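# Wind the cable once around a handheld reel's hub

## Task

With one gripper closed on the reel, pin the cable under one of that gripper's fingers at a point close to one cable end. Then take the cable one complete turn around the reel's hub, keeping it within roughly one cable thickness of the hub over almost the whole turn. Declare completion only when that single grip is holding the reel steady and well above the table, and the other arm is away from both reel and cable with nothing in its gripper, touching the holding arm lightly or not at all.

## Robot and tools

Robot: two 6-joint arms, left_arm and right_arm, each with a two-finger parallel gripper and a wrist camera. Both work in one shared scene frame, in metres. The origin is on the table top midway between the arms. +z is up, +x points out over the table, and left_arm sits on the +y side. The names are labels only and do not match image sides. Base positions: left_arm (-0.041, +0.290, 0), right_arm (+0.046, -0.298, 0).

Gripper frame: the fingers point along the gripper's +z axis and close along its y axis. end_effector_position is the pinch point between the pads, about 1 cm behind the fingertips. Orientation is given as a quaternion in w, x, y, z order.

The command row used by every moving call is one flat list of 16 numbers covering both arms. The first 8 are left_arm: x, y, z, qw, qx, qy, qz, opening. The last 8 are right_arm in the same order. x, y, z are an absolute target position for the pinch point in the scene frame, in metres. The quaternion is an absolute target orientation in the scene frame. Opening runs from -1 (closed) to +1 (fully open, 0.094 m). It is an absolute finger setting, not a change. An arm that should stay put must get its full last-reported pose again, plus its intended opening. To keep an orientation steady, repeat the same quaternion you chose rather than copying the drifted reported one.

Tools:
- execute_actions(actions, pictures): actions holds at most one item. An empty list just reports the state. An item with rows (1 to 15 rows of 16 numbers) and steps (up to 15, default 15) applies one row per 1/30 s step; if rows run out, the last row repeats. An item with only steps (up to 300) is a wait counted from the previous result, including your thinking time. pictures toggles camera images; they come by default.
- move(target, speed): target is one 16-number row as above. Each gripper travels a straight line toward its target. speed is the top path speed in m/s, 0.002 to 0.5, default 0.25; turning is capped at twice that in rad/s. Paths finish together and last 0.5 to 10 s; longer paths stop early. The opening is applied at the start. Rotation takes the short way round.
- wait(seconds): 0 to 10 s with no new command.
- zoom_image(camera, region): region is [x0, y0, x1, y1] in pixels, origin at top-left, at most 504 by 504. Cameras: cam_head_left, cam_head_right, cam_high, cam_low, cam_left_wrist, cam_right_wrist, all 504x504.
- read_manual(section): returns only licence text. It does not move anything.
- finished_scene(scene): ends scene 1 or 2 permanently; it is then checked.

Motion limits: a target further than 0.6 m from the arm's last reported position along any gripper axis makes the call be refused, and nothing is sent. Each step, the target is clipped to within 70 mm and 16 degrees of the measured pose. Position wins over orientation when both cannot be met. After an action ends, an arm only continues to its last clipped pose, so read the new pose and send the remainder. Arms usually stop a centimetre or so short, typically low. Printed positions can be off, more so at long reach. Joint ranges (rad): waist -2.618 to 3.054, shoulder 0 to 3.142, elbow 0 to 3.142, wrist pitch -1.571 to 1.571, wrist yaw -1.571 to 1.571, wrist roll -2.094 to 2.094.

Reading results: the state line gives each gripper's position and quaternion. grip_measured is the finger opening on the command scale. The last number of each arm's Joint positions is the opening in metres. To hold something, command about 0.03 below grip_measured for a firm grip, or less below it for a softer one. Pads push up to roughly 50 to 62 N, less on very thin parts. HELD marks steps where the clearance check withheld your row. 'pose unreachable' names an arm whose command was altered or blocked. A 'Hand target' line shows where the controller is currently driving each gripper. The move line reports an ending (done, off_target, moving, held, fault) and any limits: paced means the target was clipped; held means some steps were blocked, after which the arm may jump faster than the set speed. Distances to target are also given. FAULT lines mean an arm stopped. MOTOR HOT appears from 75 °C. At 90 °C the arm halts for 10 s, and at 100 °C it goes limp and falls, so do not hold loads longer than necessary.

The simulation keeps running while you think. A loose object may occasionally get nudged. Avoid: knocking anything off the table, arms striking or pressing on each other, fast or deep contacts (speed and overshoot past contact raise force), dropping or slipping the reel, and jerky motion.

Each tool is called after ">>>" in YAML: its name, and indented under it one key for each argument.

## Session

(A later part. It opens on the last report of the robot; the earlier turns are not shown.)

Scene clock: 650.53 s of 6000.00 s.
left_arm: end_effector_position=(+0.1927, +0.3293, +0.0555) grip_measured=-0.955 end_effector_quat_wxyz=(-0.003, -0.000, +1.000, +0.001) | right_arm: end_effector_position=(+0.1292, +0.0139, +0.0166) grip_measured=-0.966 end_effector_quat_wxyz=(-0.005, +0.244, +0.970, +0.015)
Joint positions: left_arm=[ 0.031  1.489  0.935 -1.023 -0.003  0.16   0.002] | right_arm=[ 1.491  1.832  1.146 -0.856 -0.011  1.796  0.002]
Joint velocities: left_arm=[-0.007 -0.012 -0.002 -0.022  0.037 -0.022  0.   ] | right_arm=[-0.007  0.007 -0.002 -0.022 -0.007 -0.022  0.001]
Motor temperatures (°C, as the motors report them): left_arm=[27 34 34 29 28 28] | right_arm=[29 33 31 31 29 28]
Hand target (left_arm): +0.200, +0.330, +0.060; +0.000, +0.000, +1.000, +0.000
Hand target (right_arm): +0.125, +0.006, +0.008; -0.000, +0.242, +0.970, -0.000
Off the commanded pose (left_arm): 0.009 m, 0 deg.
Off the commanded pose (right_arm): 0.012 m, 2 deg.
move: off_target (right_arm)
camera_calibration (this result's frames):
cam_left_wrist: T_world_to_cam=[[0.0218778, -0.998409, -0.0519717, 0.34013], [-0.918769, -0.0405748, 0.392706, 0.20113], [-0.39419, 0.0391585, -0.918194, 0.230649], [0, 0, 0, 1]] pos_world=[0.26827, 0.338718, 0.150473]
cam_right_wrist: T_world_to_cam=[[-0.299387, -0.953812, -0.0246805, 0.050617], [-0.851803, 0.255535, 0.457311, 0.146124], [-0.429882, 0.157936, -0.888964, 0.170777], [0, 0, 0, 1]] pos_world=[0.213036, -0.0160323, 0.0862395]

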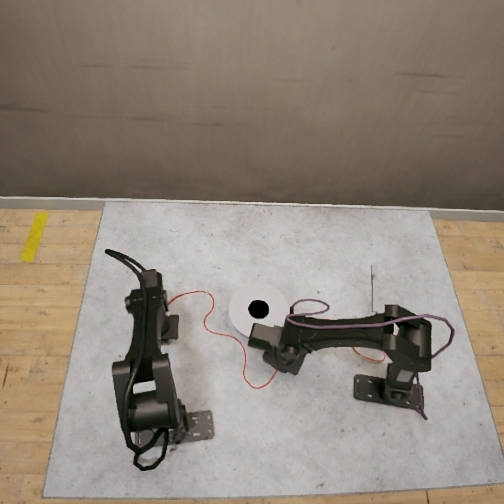

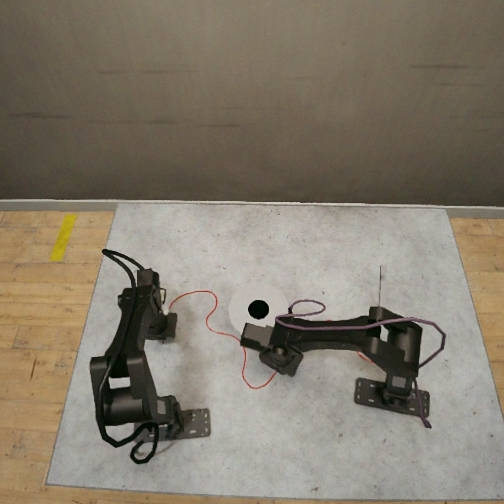

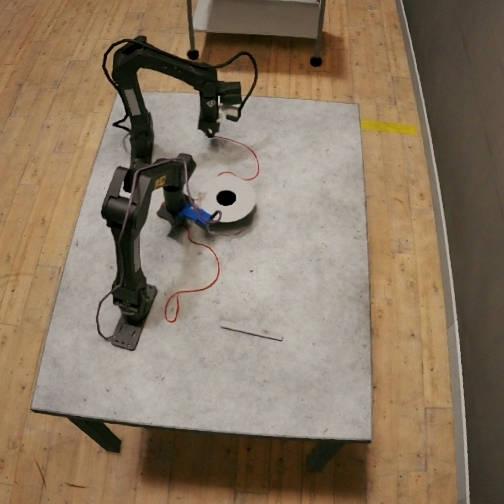

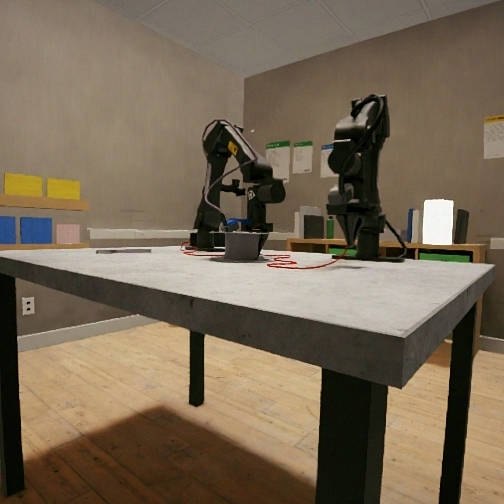

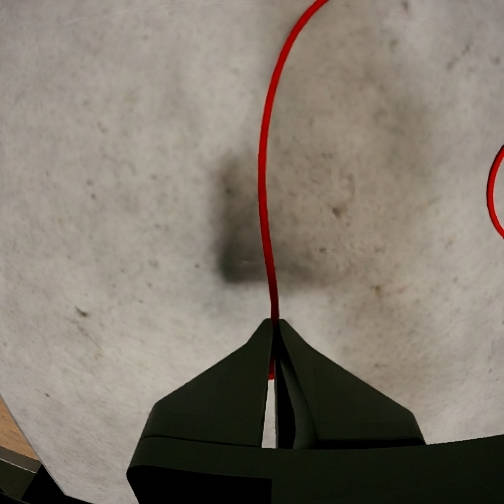

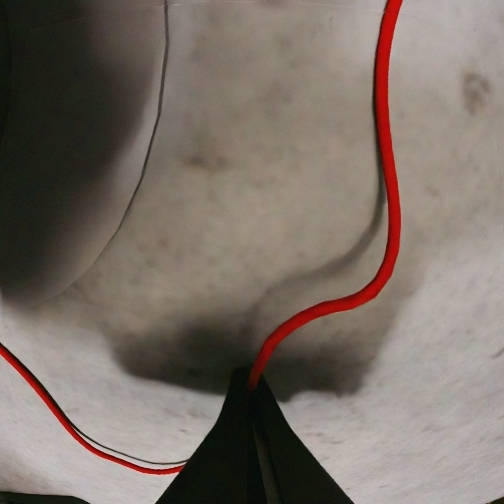

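>>> move:
  target: [0.33,0.27,0.055,0,-0.5,0.866,0,-0.98,0.12,-0.12,0.045,0,0.242,0.97,0,-0.99]
  speed: 0.12

>>> move:
  target: [0.40,0.2,0.055,0,-0.643,0.766,0,-0.98,0.12,-0.17,0.045,0,0.242,0.97,0,-0.99]
  speed: 0.08

Scene clock: 663.30 s of 6000.00 s.
left_arm: end_effector_position=(+0.3233, +0.2713, +0.0500) grip_measured=-0.954 end_effector_quat_wxyz=(-0.002, -0.501, +0.866, +0.002) | right_arm: end_effector_position=(+0.1195, -0.1100, +0.0434) grip_measured=-0.966 end_effector_quat_wxyz=(-0.004, +0.240, +0.971, +0.009)
Joint positions: left_arm=[-0.184  1.968  1.472 -1.082 -0.001 -1.103  0.002] | right_arm=[ 1.374  1.342  0.762 -0.975 -0.011  1.671  0.002]
Joint velocities: left_arm=[-0.012 -0.007 -0.002 -0.022  0.007  0.051  0.   ] | right_arm=[ 0.007  0.007  0.002 -0.037  0.022 -0.037 -0.   ]
Motor temperatures (°C, as the motors report them): left_arm=[27 34 34 29 28 28] | right_arm=[29 33 31 31 29 28]
Hand target (left_arm): +0.328, +0.267, +0.054; -0.001, -0.500, +0.866, +0.001
Hand target (right_arm): +0.120, -0.120, +0.043; +0.001, +0.242, +0.970, -0.001
Off the commanded pose (left_arm): 0.008 m, 0 deg.
Off the commanded pose (right_arm): 0.010 m, 1 deg.
After step 180, 1.93 s passed at rest.
move: done
camera_calibration (this result's frames):
cam_left_wrist: T_world_to_cam=[[0.876231, -0.478653, -0.0557705, -0.137972], [-0.422615, -0.818894, 0.38834, 0.371903], [-0.231551, -0.316706, -0.919827, 0.323391], [0, 0, 0, 1]] pos_world=[0.352948, 0.340928, 0.145344]
cam_right_wrist: T_world_to_cam=[[-0.291424, -0.956499, -0.0134392, -0.0715031], [-0.853511, 0.253651, 0.455171, 0.157346], [-0.431962, 0.144118, -0.890302, 0.208763], [0, 0, 0, 1]] pos_world=[0.203637, -0.13839, 0.113281]

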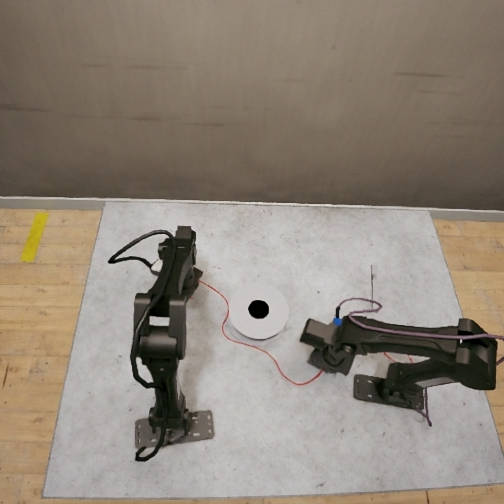

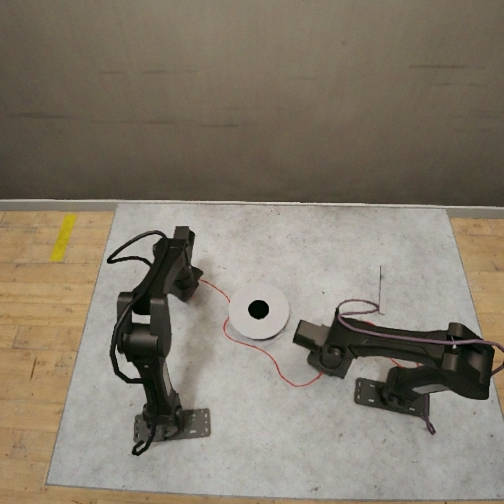

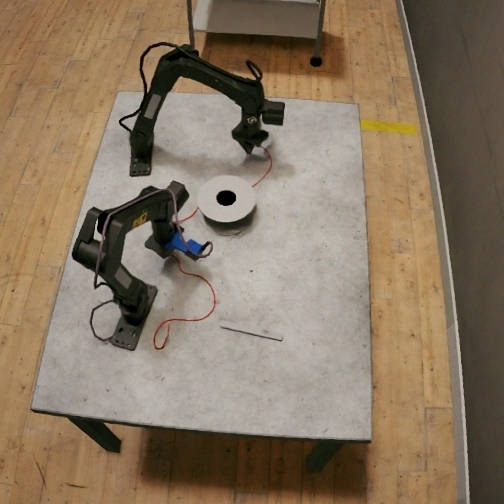

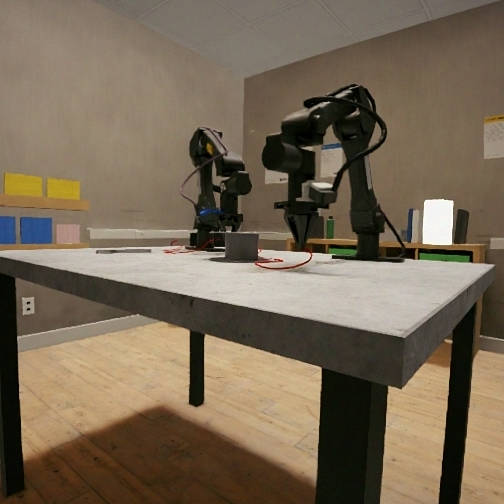

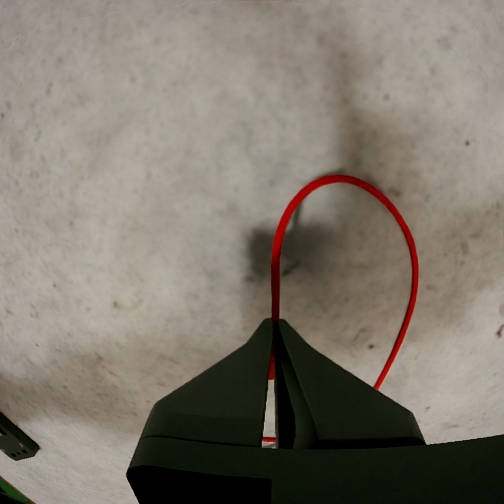

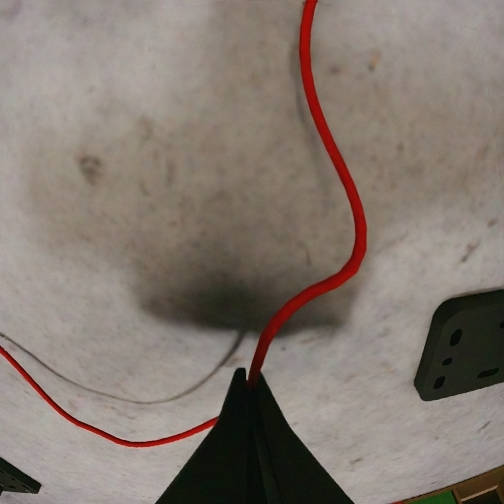

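Scene clock: 665.93 s of 6000.00 s.
left_arm: end_effector_position=(+0.3959, +0.2026, +0.0509) grip_measured=-0.954 end_effector_quat_wxyz=(-0.001, -0.643, +0.766, +0.001) | right_arm: end_effector_position=(+0.1211, -0.1603, +0.0453) grip_measured=-0.966 end_effector_quat_wxyz=(-0.003, +0.241, +0.971, +0.008)
Joint positions: left_arm=[-0.33   2.291  1.981 -1.262 -0.    -1.597  0.002] | right_arm=[ 1.244  1.139  0.64  -1.057 -0.011  1.541  0.002]
Joint velocities: left_arm=[-0.007  0.017 -0.002 -0.022  0.022 -0.022  0.   ] | right_arm=[-0.007 -0.007 -0.002  0.022  0.037  0.037  0.001]
Motor temperatures (°C, as the motors report them): left_arm=[27 34 34 29 28 28] | right_arm=[29 33 31 31 29 28]
Hand target (left_arm): +0.398, +0.198, +0.054; -0.000, -0.643, +0.766, +0.000
Hand target (right_arm): +0.120, -0.170, +0.044; +0.002, +0.242, +0.970, -0.001
Off the commanded pose (left_arm): 0.006 m, 0 deg.
Off the commanded pose (right_arm): 0.010 m, 1 deg.
move: done
camera_calibration (this result's frames):
cam_left_wrist: T_world_to_cam=[[0.987168, -0.151167, -0.0514609, -0.344913], [-0.119886, -0.914465, 0.386498, 0.245626], [-0.105485, -0.375369, -0.920853, 0.281332], [0, 0, 0, 1]] pos_world=[0.39961, 0.27808, 0.146382]
cam_right_wrist: T_world_to_cam=[[-0.292155, -0.956287, -0.0126802, -0.11908], [-0.854031, 0.254902, 0.453494, 0.170935], [-0.430438, 0.14332, -0.891169, 0.218162], [0, 0, 0, 1]] pos_world=[0.205099, -0.188713, 0.115391]

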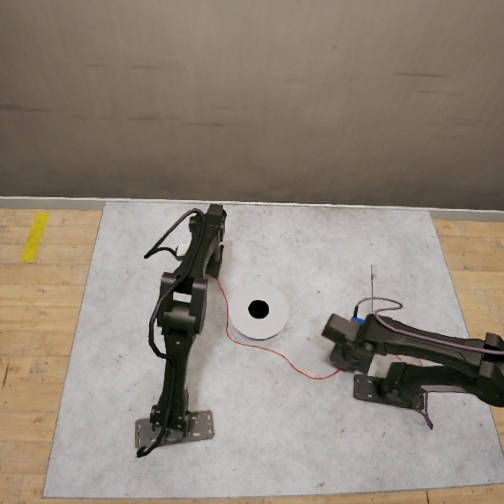

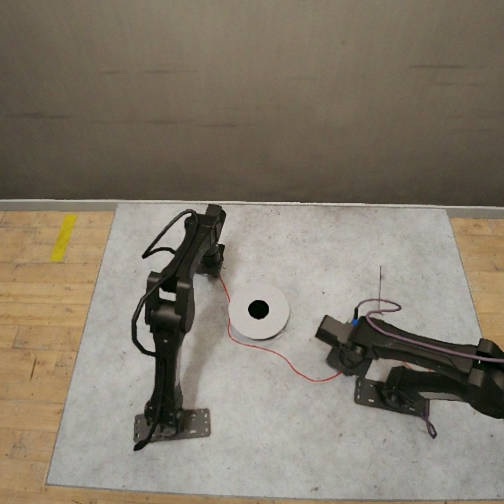

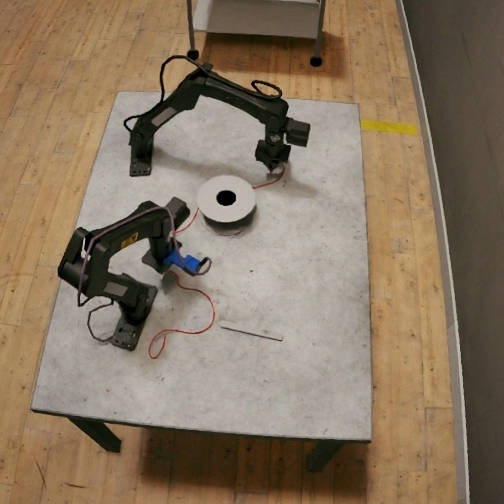

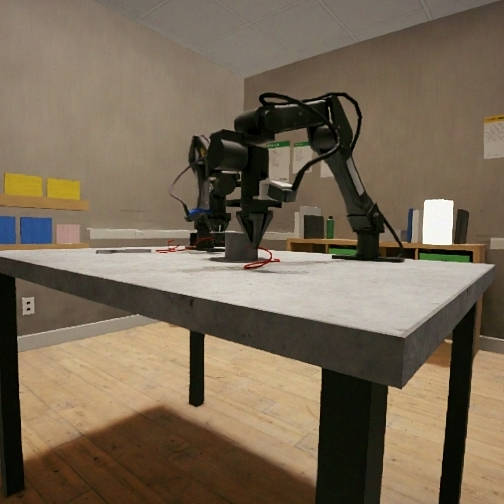

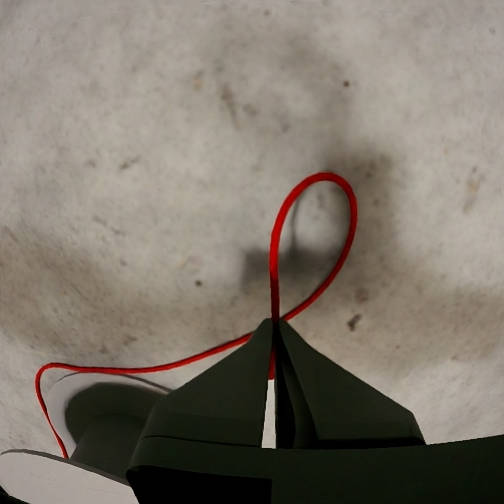

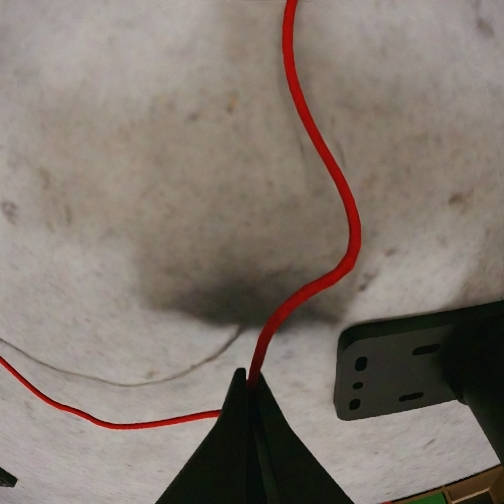

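>>> move:
  target: [0.37,0.25,0.08,0,0.26,0.966,0,-0.98,0.12,-0.17,0.07,0,0.242,0.97,0,-0.99]
  speed: 0.3

>>> move:
  target: [0.39,0.29,0.08,0,0.87,0.5,0,-0.98,0.11,-0.175,0.07,0,0.242,0.97,0,-0.99]
  speed: 0.3

Scene clock: 677.20 s of 6000.00 s.
left_arm: end_effector_position=(+0.3770, +0.2458, +0.0734) grip_measured=-0.955 end_effector_quat_wxyz=(+0.001, +0.261, +0.965, +0.000) | right_arm: end_effector_position=(+0.1149, -0.1713, +0.0610) grip_measured=-0.966 end_effector_quat_wxyz=(-0.009, +0.240, +0.971, -0.011)
Joint positions: left_arm=[-0.238  2.166  1.865 -1.268 -0.     0.419  0.002] | right_arm=[ 1.244  1.111  0.688 -1.175 -0.011  1.539  0.002]
Joint velocities: left_arm=[ 0.002 -0.002 -0.002  0.051  0.051 -0.022  0.   ] | right_arm=[-0.007  0.012  0.002 -0.051  0.007 -0.037 -0.   ]
Motor temperatures (°C, as the motors report them): left_arm=[27 37 34 29 28 28] | right_arm=[29 32 31 30 29 28]
Hand target (left_arm): +0.371, +0.250, +0.080; +0.000, +0.260, +0.966, -0.000
Hand target (right_arm): +0.120, -0.170, +0.070; +0.000, +0.242, +0.970, -0.000
Off the commanded pose (left_arm): 0.011 m, 0 deg.
Off the commanded pose (right_arm): 0.010 m, 2 deg.
After step 180, 1.47 s passed at rest.
move: off_target (left_arm)
camera_calibration (this result's frames):
cam_left_wrist: T_world_to_cam=[[-0.483423, -0.873938, -0.0503434, 0.413372], [-0.816645, 0.429525, 0.385486, 0.206551], [-0.315267, 0.227465, -0.921339, 0.247201], [0, 0, 0, 1]] pos_world=[0.446446, 0.216313, 0.168944]
cam_right_wrist: T_world_to_cam=[[-0.29018, -0.956577, 0.0274962, -0.133874], [-0.845233, 0.269666, 0.461369, 0.162337], [-0.44875, 0.11064, -0.886782, 0.227307], [0, 0, 0, 1]] pos_world=[0.200369, -0.196987, 0.130356]

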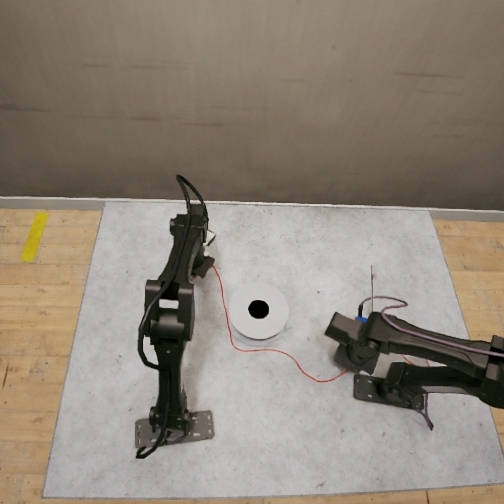

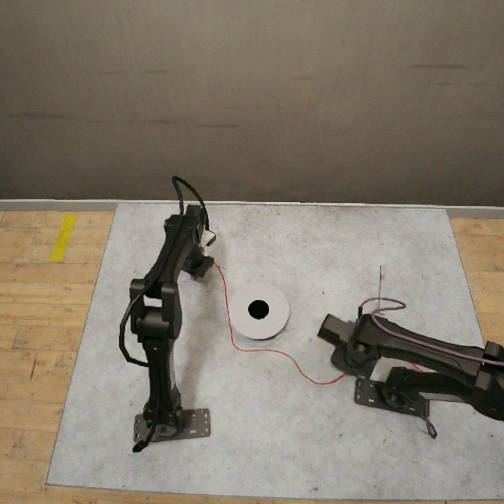

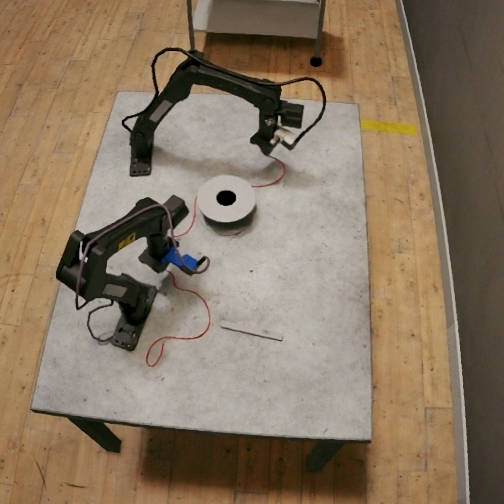

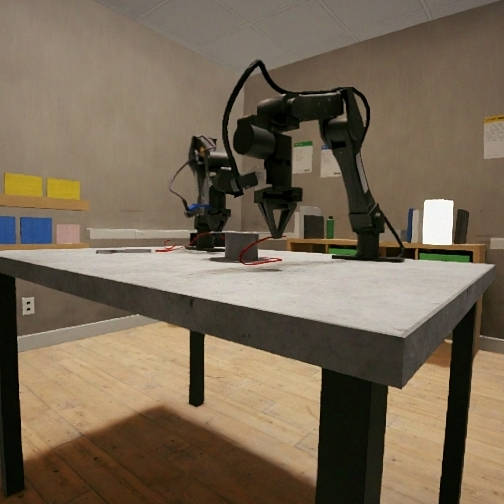

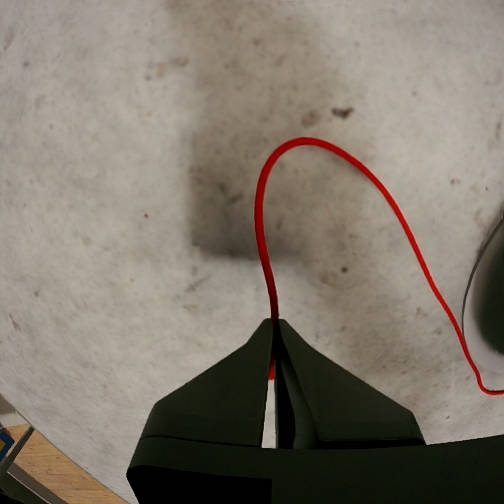

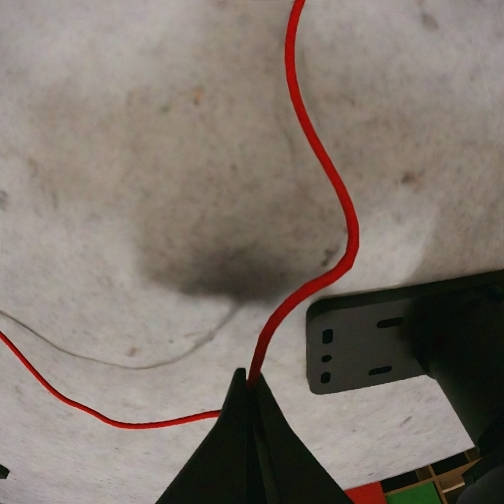

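Scene clock: 680.43 s of 6000.00 s.
left_arm: end_effector_position=(+0.3886, +0.2859, +0.0765) grip_measured=-0.955 end_effector_quat_wxyz=(+0.001, +0.866, +0.500, +0.002) | right_arm: end_effector_position=(+0.1107, -0.1727, +0.0662) grip_measured=-0.966 end_effector_quat_wxyz=(-0.006, +0.244, +0.970, -0.002)
Joint positions: left_arm=[-0.142  2.205  1.94  -1.302 -0.001  2.082  0.002] | right_arm=[ 1.264  1.07   0.688 -1.197 -0.011  1.568  0.002]
Joint velocities: left_arm=[ 0.007 -0.007 -0.007 -0.066 -0.007  0.007 -0.   ] | right_arm=[-0.017 -0.017 -0.012  0.022 -0.051 -0.037 -0.   ]
Motor temperatures (°C, as the motors report them): left_arm=[27 37 34 29 28 28] | right_arm=[29 32 31 30 29 28]
Hand target (left_arm): +0.391, +0.290, +0.080; -0.000, +0.866, +0.501, +0.002
Hand target (right_arm): +0.110, -0.175, +0.070; -0.000, +0.242, +0.970, +0.000
Off the commanded pose (left_arm): 0.006 m, 0 deg.
Off the commanded pose (right_arm): 0.004 m, 1 deg.
joint sent to its limit (left arm) — the command would take joint 6 (wrist roll) past its upper limit, so that joint was sent only as far as its limit.
move: done
camera_calibration (this result's frames):
cam_left_wrist: T_world_to_cam=[[-0.87571, 0.479962, -0.052622, 0.219768], [0.424732, 0.81757, 0.388821, -0.396038], [0.229642, 0.318144, -0.919809, 0.00679055], [0, 0, 0, 1]] pos_world=[0.359104, 0.216148, 0.171799]
cam_right_wrist: T_world_to_cam=[[-0.298006, -0.954519, 0.00924849, -0.134186], [-0.84745, 0.269012, 0.45767, 0.157216], [-0.439343, 0.12855, -0.889074, 0.232368], [0, 0, 0, 1]] pos_world=[0.195334, -0.200247, 0.135881]

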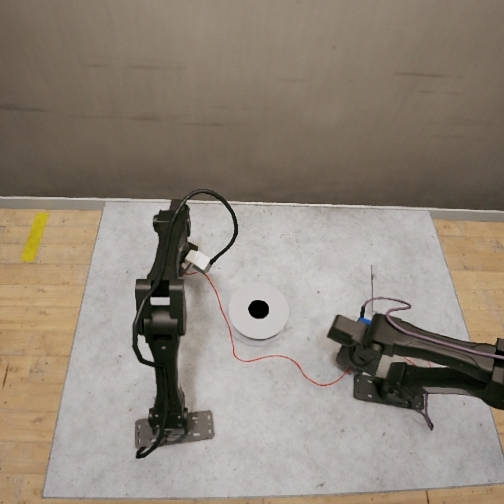

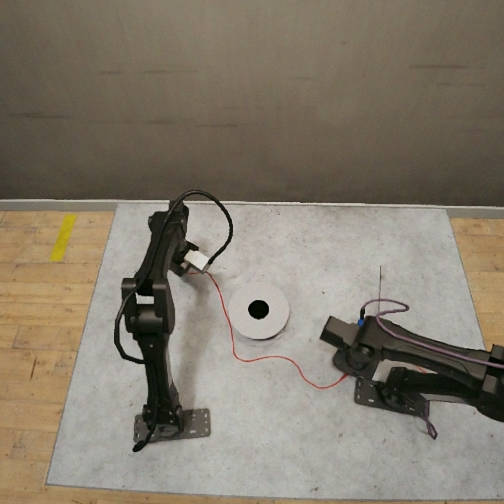

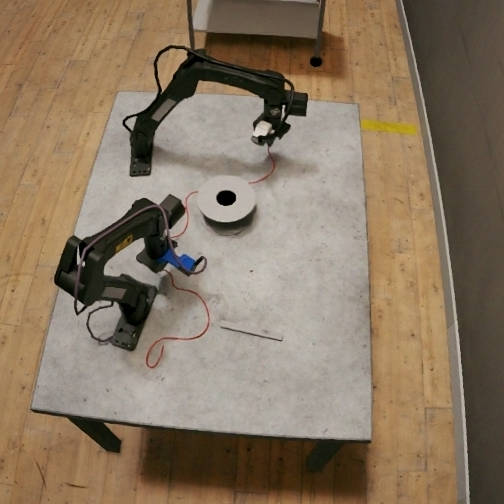

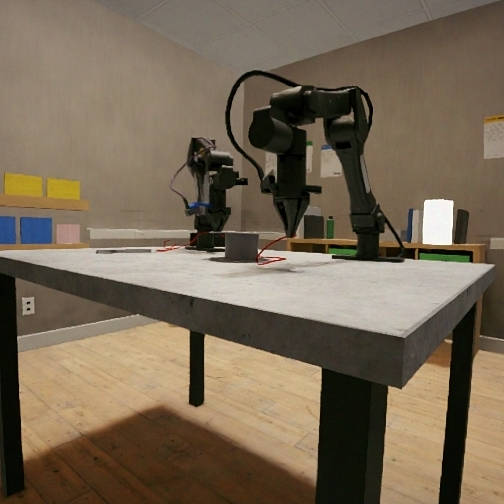

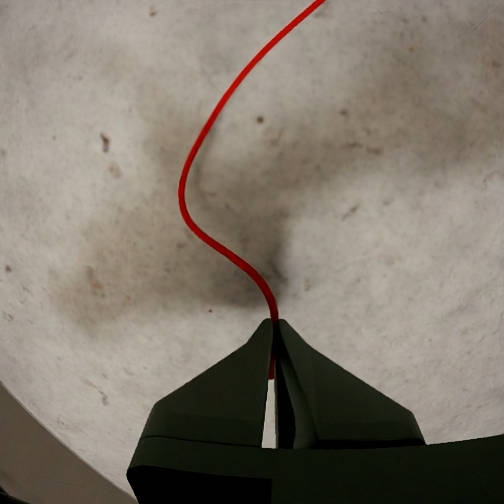

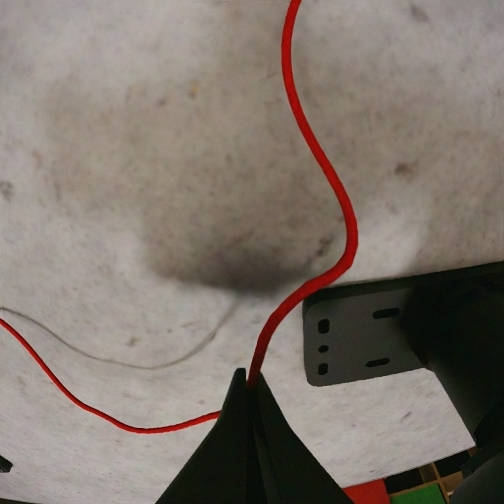

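>>> move:
  target: [0.37,0.28,0.012,0,0.82,0.574,0,-0.98,0.2,-0.22,0.06,0,0.5,0.866,0,-0.99]
  speed: 0.15

>>> move:
  target: [0.37,0.28,0.012,0,0.82,0.574,0,-0.3,0.2,-0.22,0.06,0,0.5,0.866,0,-0.99]

>>> move:
  target: [0.37,0.28,0.05,0,0.26,0.966,0,-0.3,0.2,-0.22,0.06,0,0.5,0.866,0,-0.99]
  speed: 0.5

>>> move:
  target: [0.37,0.28,0.07,0,-0.574,0.82,0,-0.3,0.2,-0.22,0.06,0,0.5,0.866,0,-0.99]
  speed: 0.5

Scene clock: 688.00 s of 6000.00 s.
left_arm: end_effector_position=(+0.3715, +0.2861, +0.0115) grip_measured=-0.955 end_effector_quat_wxyz=(-0.004, +0.817, +0.576, -0.005) | right_arm: end_effector_position=(+0.1918, -0.2210, +0.0572) grip_measured=-0.966 end_effector_quat_wxyz=(-0.005, +0.494, +0.869, -0.005)
Joint positions: left_arm=[-0.142  2.193  1.659 -1.048 -0.001  1.902  0.002] | right_arm=[ 0.667  1.194  0.72  -1.111 -0.003  1.512  0.002]
Joint velocities: left_arm=[-0.002 -0.007 -0.012 -0.007  0.081  0.007 -0.001] | right_arm=[-0.002 -0.002 -0.002 -0.051 -0.007  0.022 -0.001]
Motor temperatures (°C, as the motors report them): left_arm=[27 37 34 29 28 28] | right_arm=[29 32 31 30 29 28]
Hand target (left_arm): +0.370, +0.280, +0.012; -0.000, +0.819, +0.573, -0.000
Hand target (right_arm): +0.201, -0.222, +0.061; +0.008, +0.500, +0.866, -0.004
Off the commanded pose (left_arm): 0.006 m, 1 deg.
Off the commanded pose (right_arm): 0.009 m, 1 deg.
move: done
camera_calibration (this result's frames):
cam_left_wrist: T_world_to_cam=[[-0.948088, 0.315713, -0.0381279, 0.274911], [0.277753, 0.880489, 0.384177, -0.326981], [0.154861, 0.353643, -0.922472, -0.0314746], [0, 0, 0, 1]] pos_world=[0.356334, 0.212241, 0.107066]
cam_right_wrist: T_world_to_cam=[[-0.747155, -0.664445, 0.0165268, -0.00621991], [-0.587183, 0.671517, 0.451975, 0.28237], [-0.31141, 0.327991, -0.891878, 0.285875], [0, 0, 0, 1]] pos_world=[0.25018, -0.287513, 0.127444]

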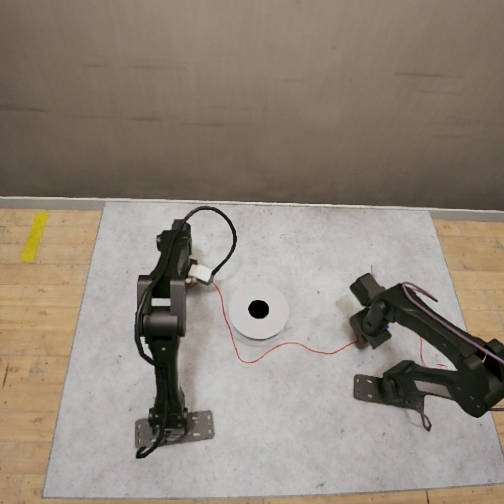

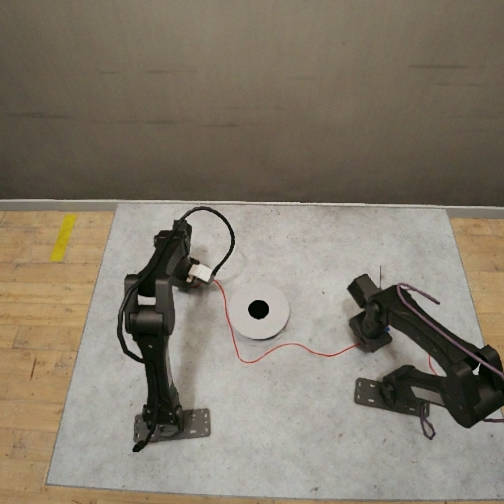

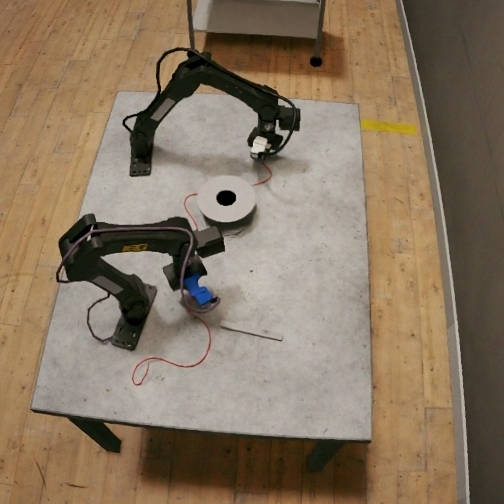

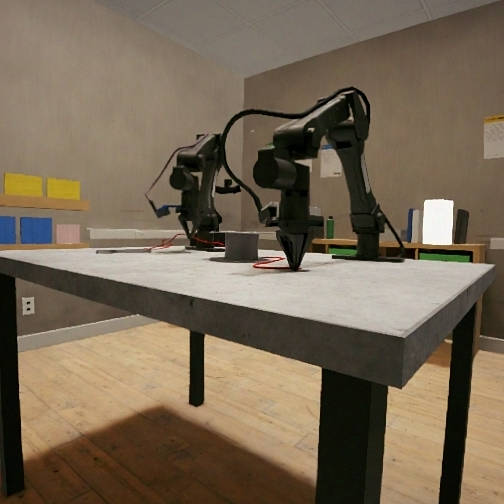

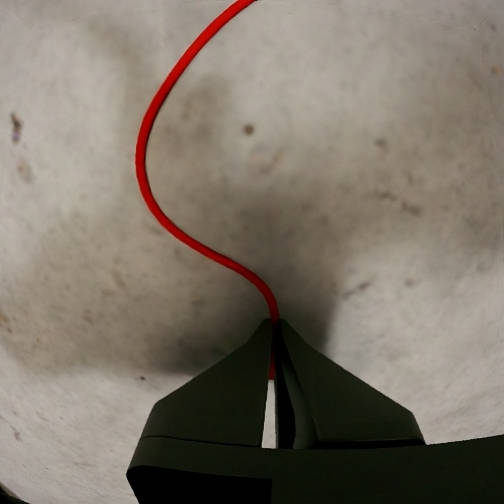

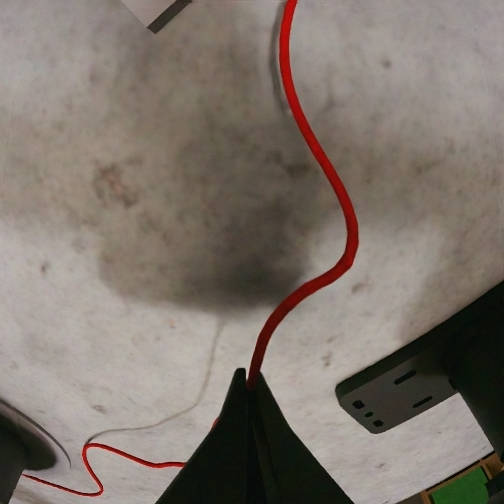

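Scene clock: 688.70 s of 6000.00 s.
left_arm: end_effector_position=(+0.3693, +0.2868, +0.0118) grip_measured=-0.303 end_effector_quat_wxyz=(-0.008, +0.817, +0.576, -0.007) | right_arm: end_effector_position=(+0.1919, -0.2209, +0.0572) grip_measured=-0.966 end_effector_quat_wxyz=(-0.005, +0.494, +0.869, -0.005)
Joint positions: left_arm=[-0.142  2.192  1.659 -1.057 -0.004  1.901  0.033] | right_arm=[ 0.667  1.194  0.72  -1.11  -0.003  1.512  0.002]
Joint velocities: left_arm=[ 0.002 -0.007 -0.002 -0.007  0.081 -0.007 -0.   ] | right_arm=[-0.002 -0.032 -0.007 -0.066 -0.051 -0.007  0.001]
Motor temperatures (°C, as the motors report them): left_arm=[27 37 34 29 28 28] | right_arm=[29 32 31 30 29 28]
Hand target (left_arm): +0.370, +0.280, +0.012; -0.000, +0.819, +0.573, -0.001
Hand target (right_arm): +0.200, -0.220, +0.060; +0.000, +0.500, +0.866, -0.000
Off the commanded pose (left_arm): 0.007 m, 1 deg.
Off the commanded pose (right_arm): 0.009 m, 1 deg.
move: done
camera_calibration (this result's frames):
cam_left_wrist: T_world_to_cam=[[-0.948832, 0.314439, -0.0290904, 0.273182], [0.279669, 0.879531, 0.384981, -0.327508], [0.146639, 0.357147, -0.922466, -0.029018], [0, 0, 0, 1]] pos_world=[0.355053, 0.212518, 0.107263]
cam_right_wrist: T_world_to_cam=[[-0.747166, -0.66445, 0.0157874, -0.00599291], [-0.587489, 0.671358, 0.451813, 0.282444], [-0.310806, 0.328304, -0.891973, 0.285855], [0, 0, 0, 1]] pos_world=[0.2503, -0.28745, 0.127457]

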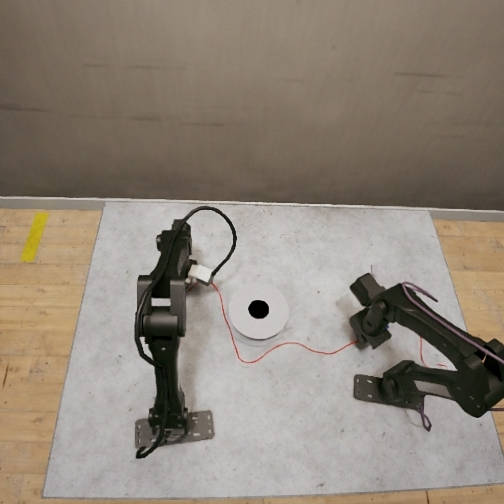

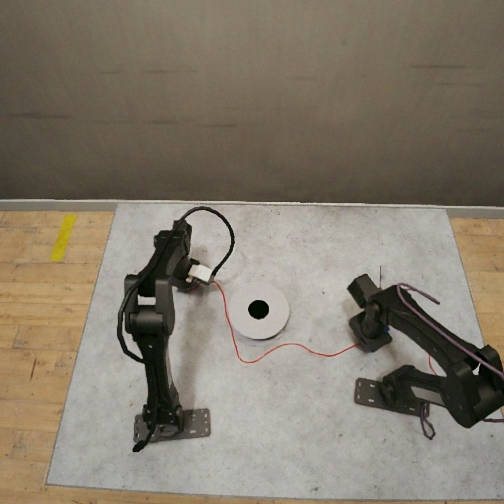

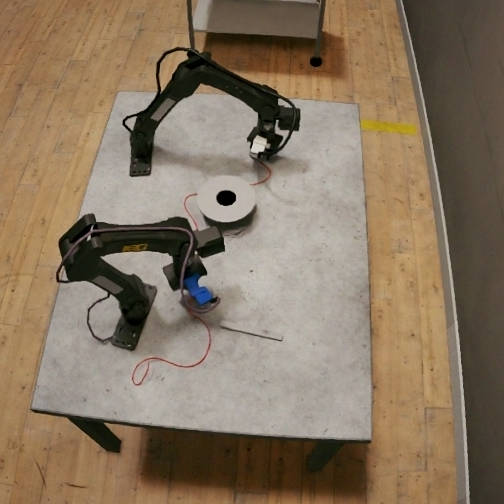

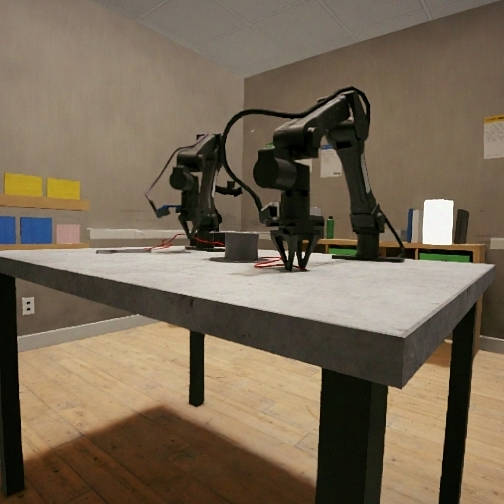

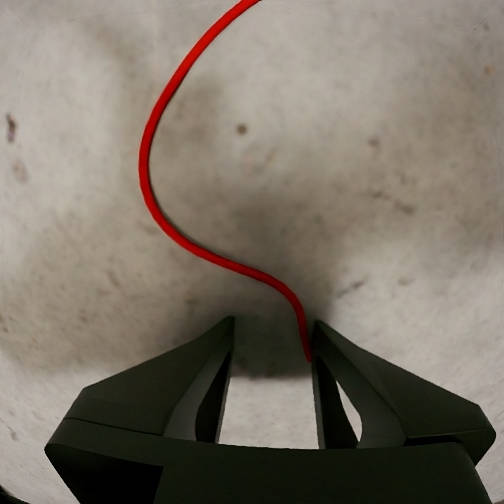

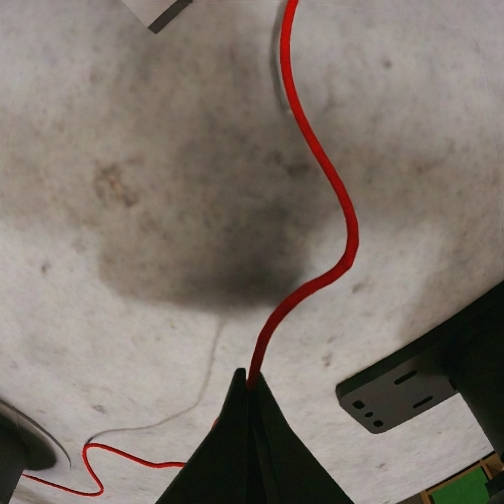

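Scene clock: 690.80 s of 6000.00 s.
left_arm: end_effector_position=(+0.3620, +0.2849, +0.0340) grip_measured=-0.303 end_effector_quat_wxyz=(-0.018, +0.258, +0.966, -0.007) | right_arm: end_effector_position=(+0.1919, -0.2209, +0.0572) grip_measured=-0.966 end_effector_quat_wxyz=(-0.005, +0.494, +0.869, -0.005)
Joint positions: left_arm=[-0.143  2.159  1.695 -1.145  0.004  0.508  0.033] | right_arm=[ 0.667  1.194  0.72  -1.11  -0.003  1.512  0.002]
Joint velocities: left_arm=[-0.037 -0.007 -0.007  0.007  0.007 -0.051 -0.001] | right_arm=[-0.022  0.002  0.002 -0.022  0.022  0.007 -0.001]
Motor temperatures (°C, as the motors report them): left_arm=[27 38 34 29 28 28] | right_arm=[29 32 31 30 29 28]
Hand target (left_arm): +0.370, +0.280, +0.050; +0.000, +0.260, +0.966, -0.000
Hand target (right_arm): +0.200, -0.220, +0.060; +0.000, +0.500, +0.866, -0.000
Off the commanded pose (left_arm): 0.019 m, 2 deg.
Off the commanded pose (right_arm): 0.009 m, 1 deg.
move: off_target (left_arm)
camera_calibration (this result's frames):
cam_left_wrist: T_world_to_cam=[[-0.479908, -0.876866, -0.0281913, 0.437149], [-0.803197, 0.426209, 0.416197, 0.187718], [-0.352934, 0.22238, -0.908837, 0.211966], [0, 0, 0, 1]] pos_world=[0.435376, 0.256177, 0.126839]
cam_right_wrist: T_world_to_cam=[[-0.747166, -0.66445, 0.0157874, -0.00599291], [-0.587489, 0.671358, 0.451813, 0.282444], [-0.310806, 0.328304, -0.891973, 0.285855], [0, 0, 0, 1]] pos_world=[0.2503, -0.28745, 0.127457]

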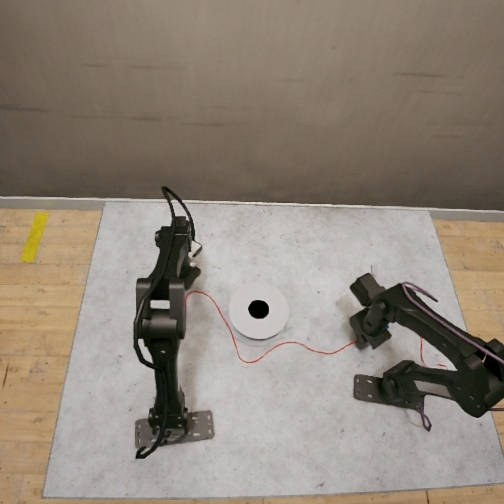

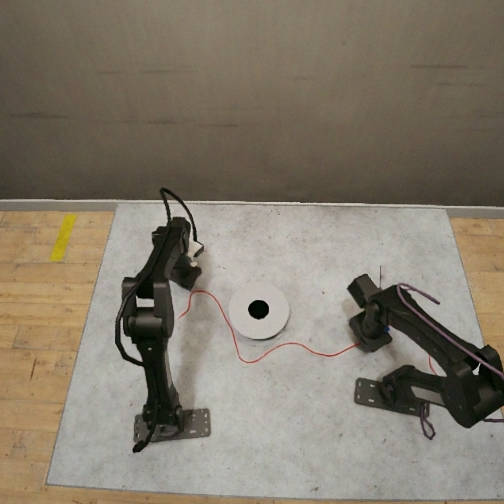

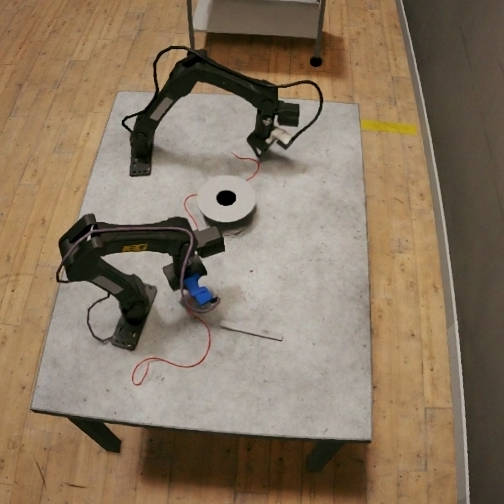

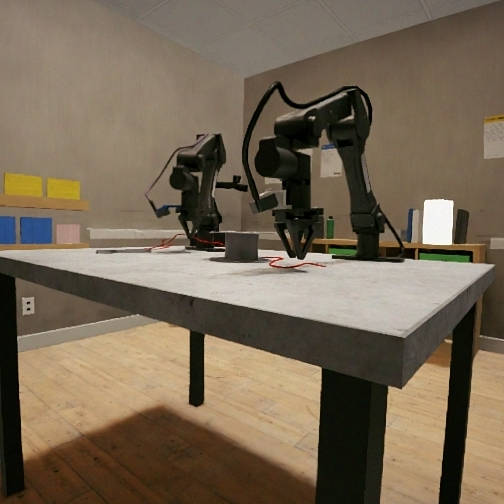

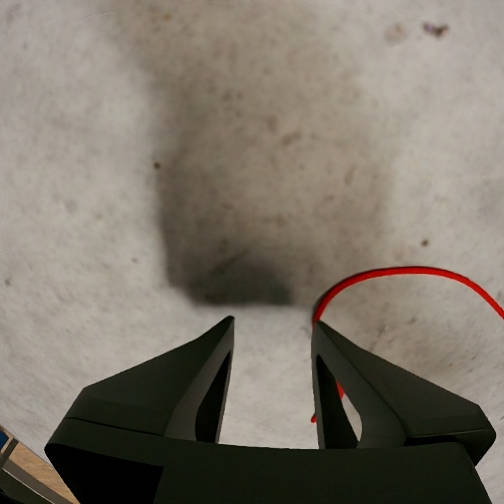

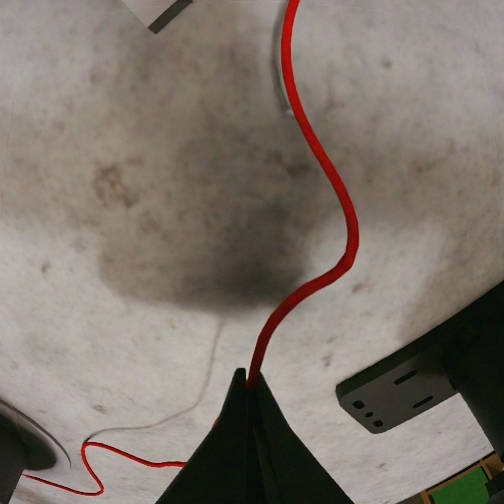

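Scene clock: 693.30 s of 6000.00 s.
left_arm: end_effector_position=(+0.3637, +0.2834, +0.0544) grip_measured=-0.303 end_effector_quat_wxyz=(-0.017, -0.575, +0.818, +0.005) | right_arm: end_effector_position=(+0.1919, -0.2209, +0.0572) grip_measured=-0.966 end_effector_quat_wxyz=(-0.005, +0.494, +0.869, -0.005)
Joint positions: left_arm=[-0.143  2.146  1.757 -1.216  0.012 -1.24   0.033] | right_arm=[ 0.667  1.194  0.72  -1.11  -0.003  1.512  0.002]
Joint velocities: left_arm=[-0.007 -0.007  0.002 -0.051  0.007  0.037 -0.001] | right_arm=[-0.002  0.017 -0.007 -0.125  0.037  0.007  0.   ]
Motor temperatures (°C, as the motors report them): left_arm=[27 38 34 29 28 28] | right_arm=[29 32 31 30 29 28]
Hand target (left_arm): +0.369, +0.280, +0.070; -0.000, -0.573, +0.819, -0.000
Hand target (right_arm): +0.200, -0.220, +0.060; +0.000, +0.500, +0.866, -0.000
Off the commanded pose (left_arm): 0.017 m, 2 deg.
Off the commanded pose (right_arm): 0.009 m, 1 deg.
move: off_target (left_arm)
camera_calibration (this result's frames):
cam_left_wrist: T_world_to_cam=[[0.94499, -0.317422, -0.0789743, -0.236769], [-0.260355, -0.876073, 0.405847, 0.353417], [-0.198012, -0.36296, -0.910522, 0.340986], [0, 0, 0, 1]] pos_world=[0.383278, 0.358228, 0.148344]
cam_right_wrist: T_world_to_cam=[[-0.747166, -0.66445, 0.0157874, -0.00599291], [-0.587489, 0.671358, 0.451813, 0.282444], [-0.310806, 0.328304, -0.891973, 0.285855], [0, 0, 0, 1]] pos_world=[0.2503, -0.28745, 0.127457]

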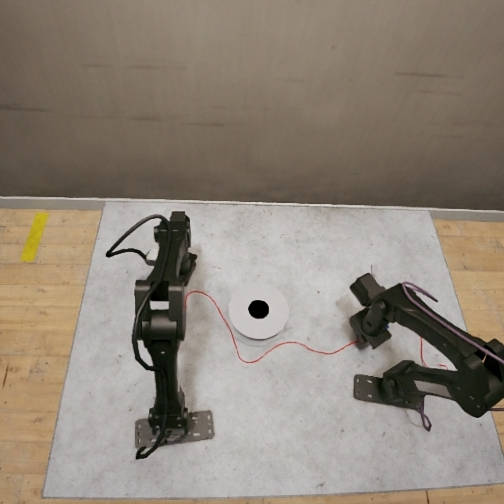

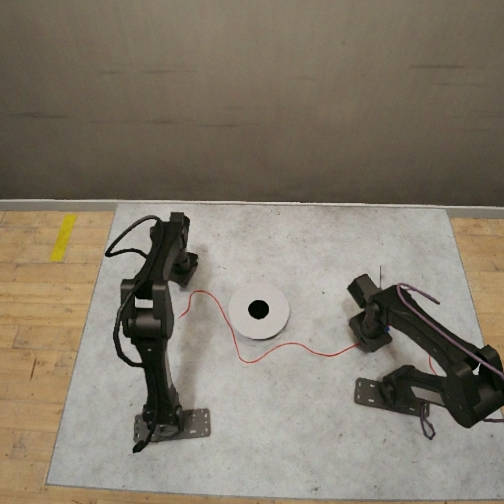

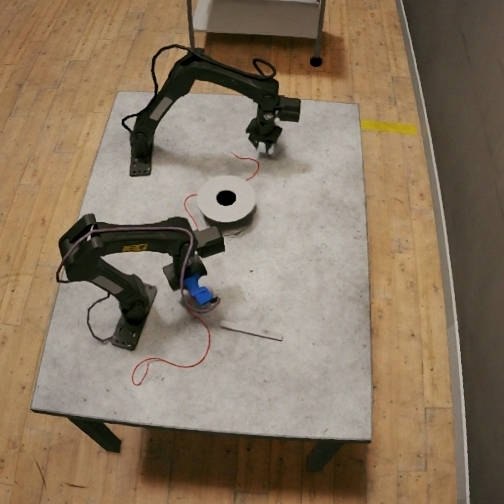

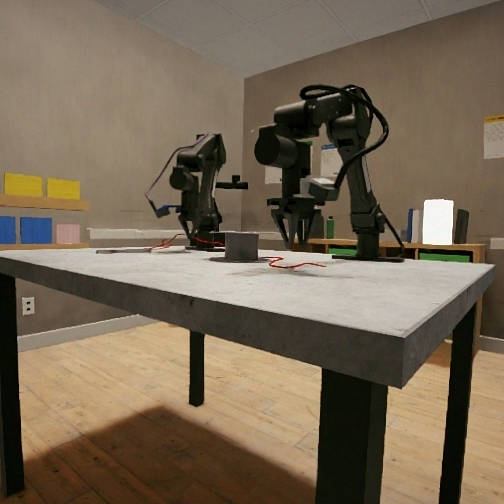

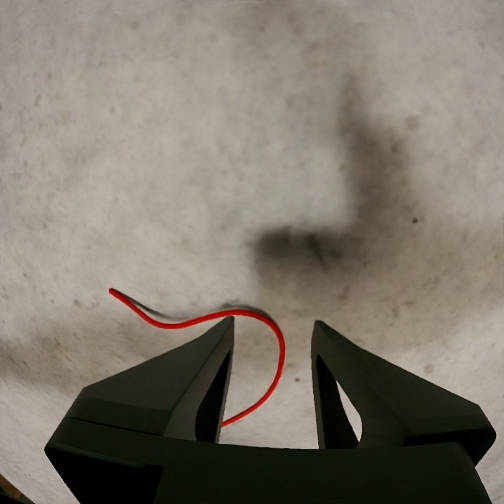

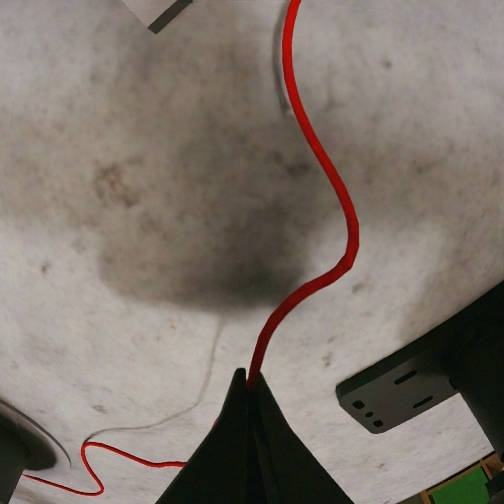

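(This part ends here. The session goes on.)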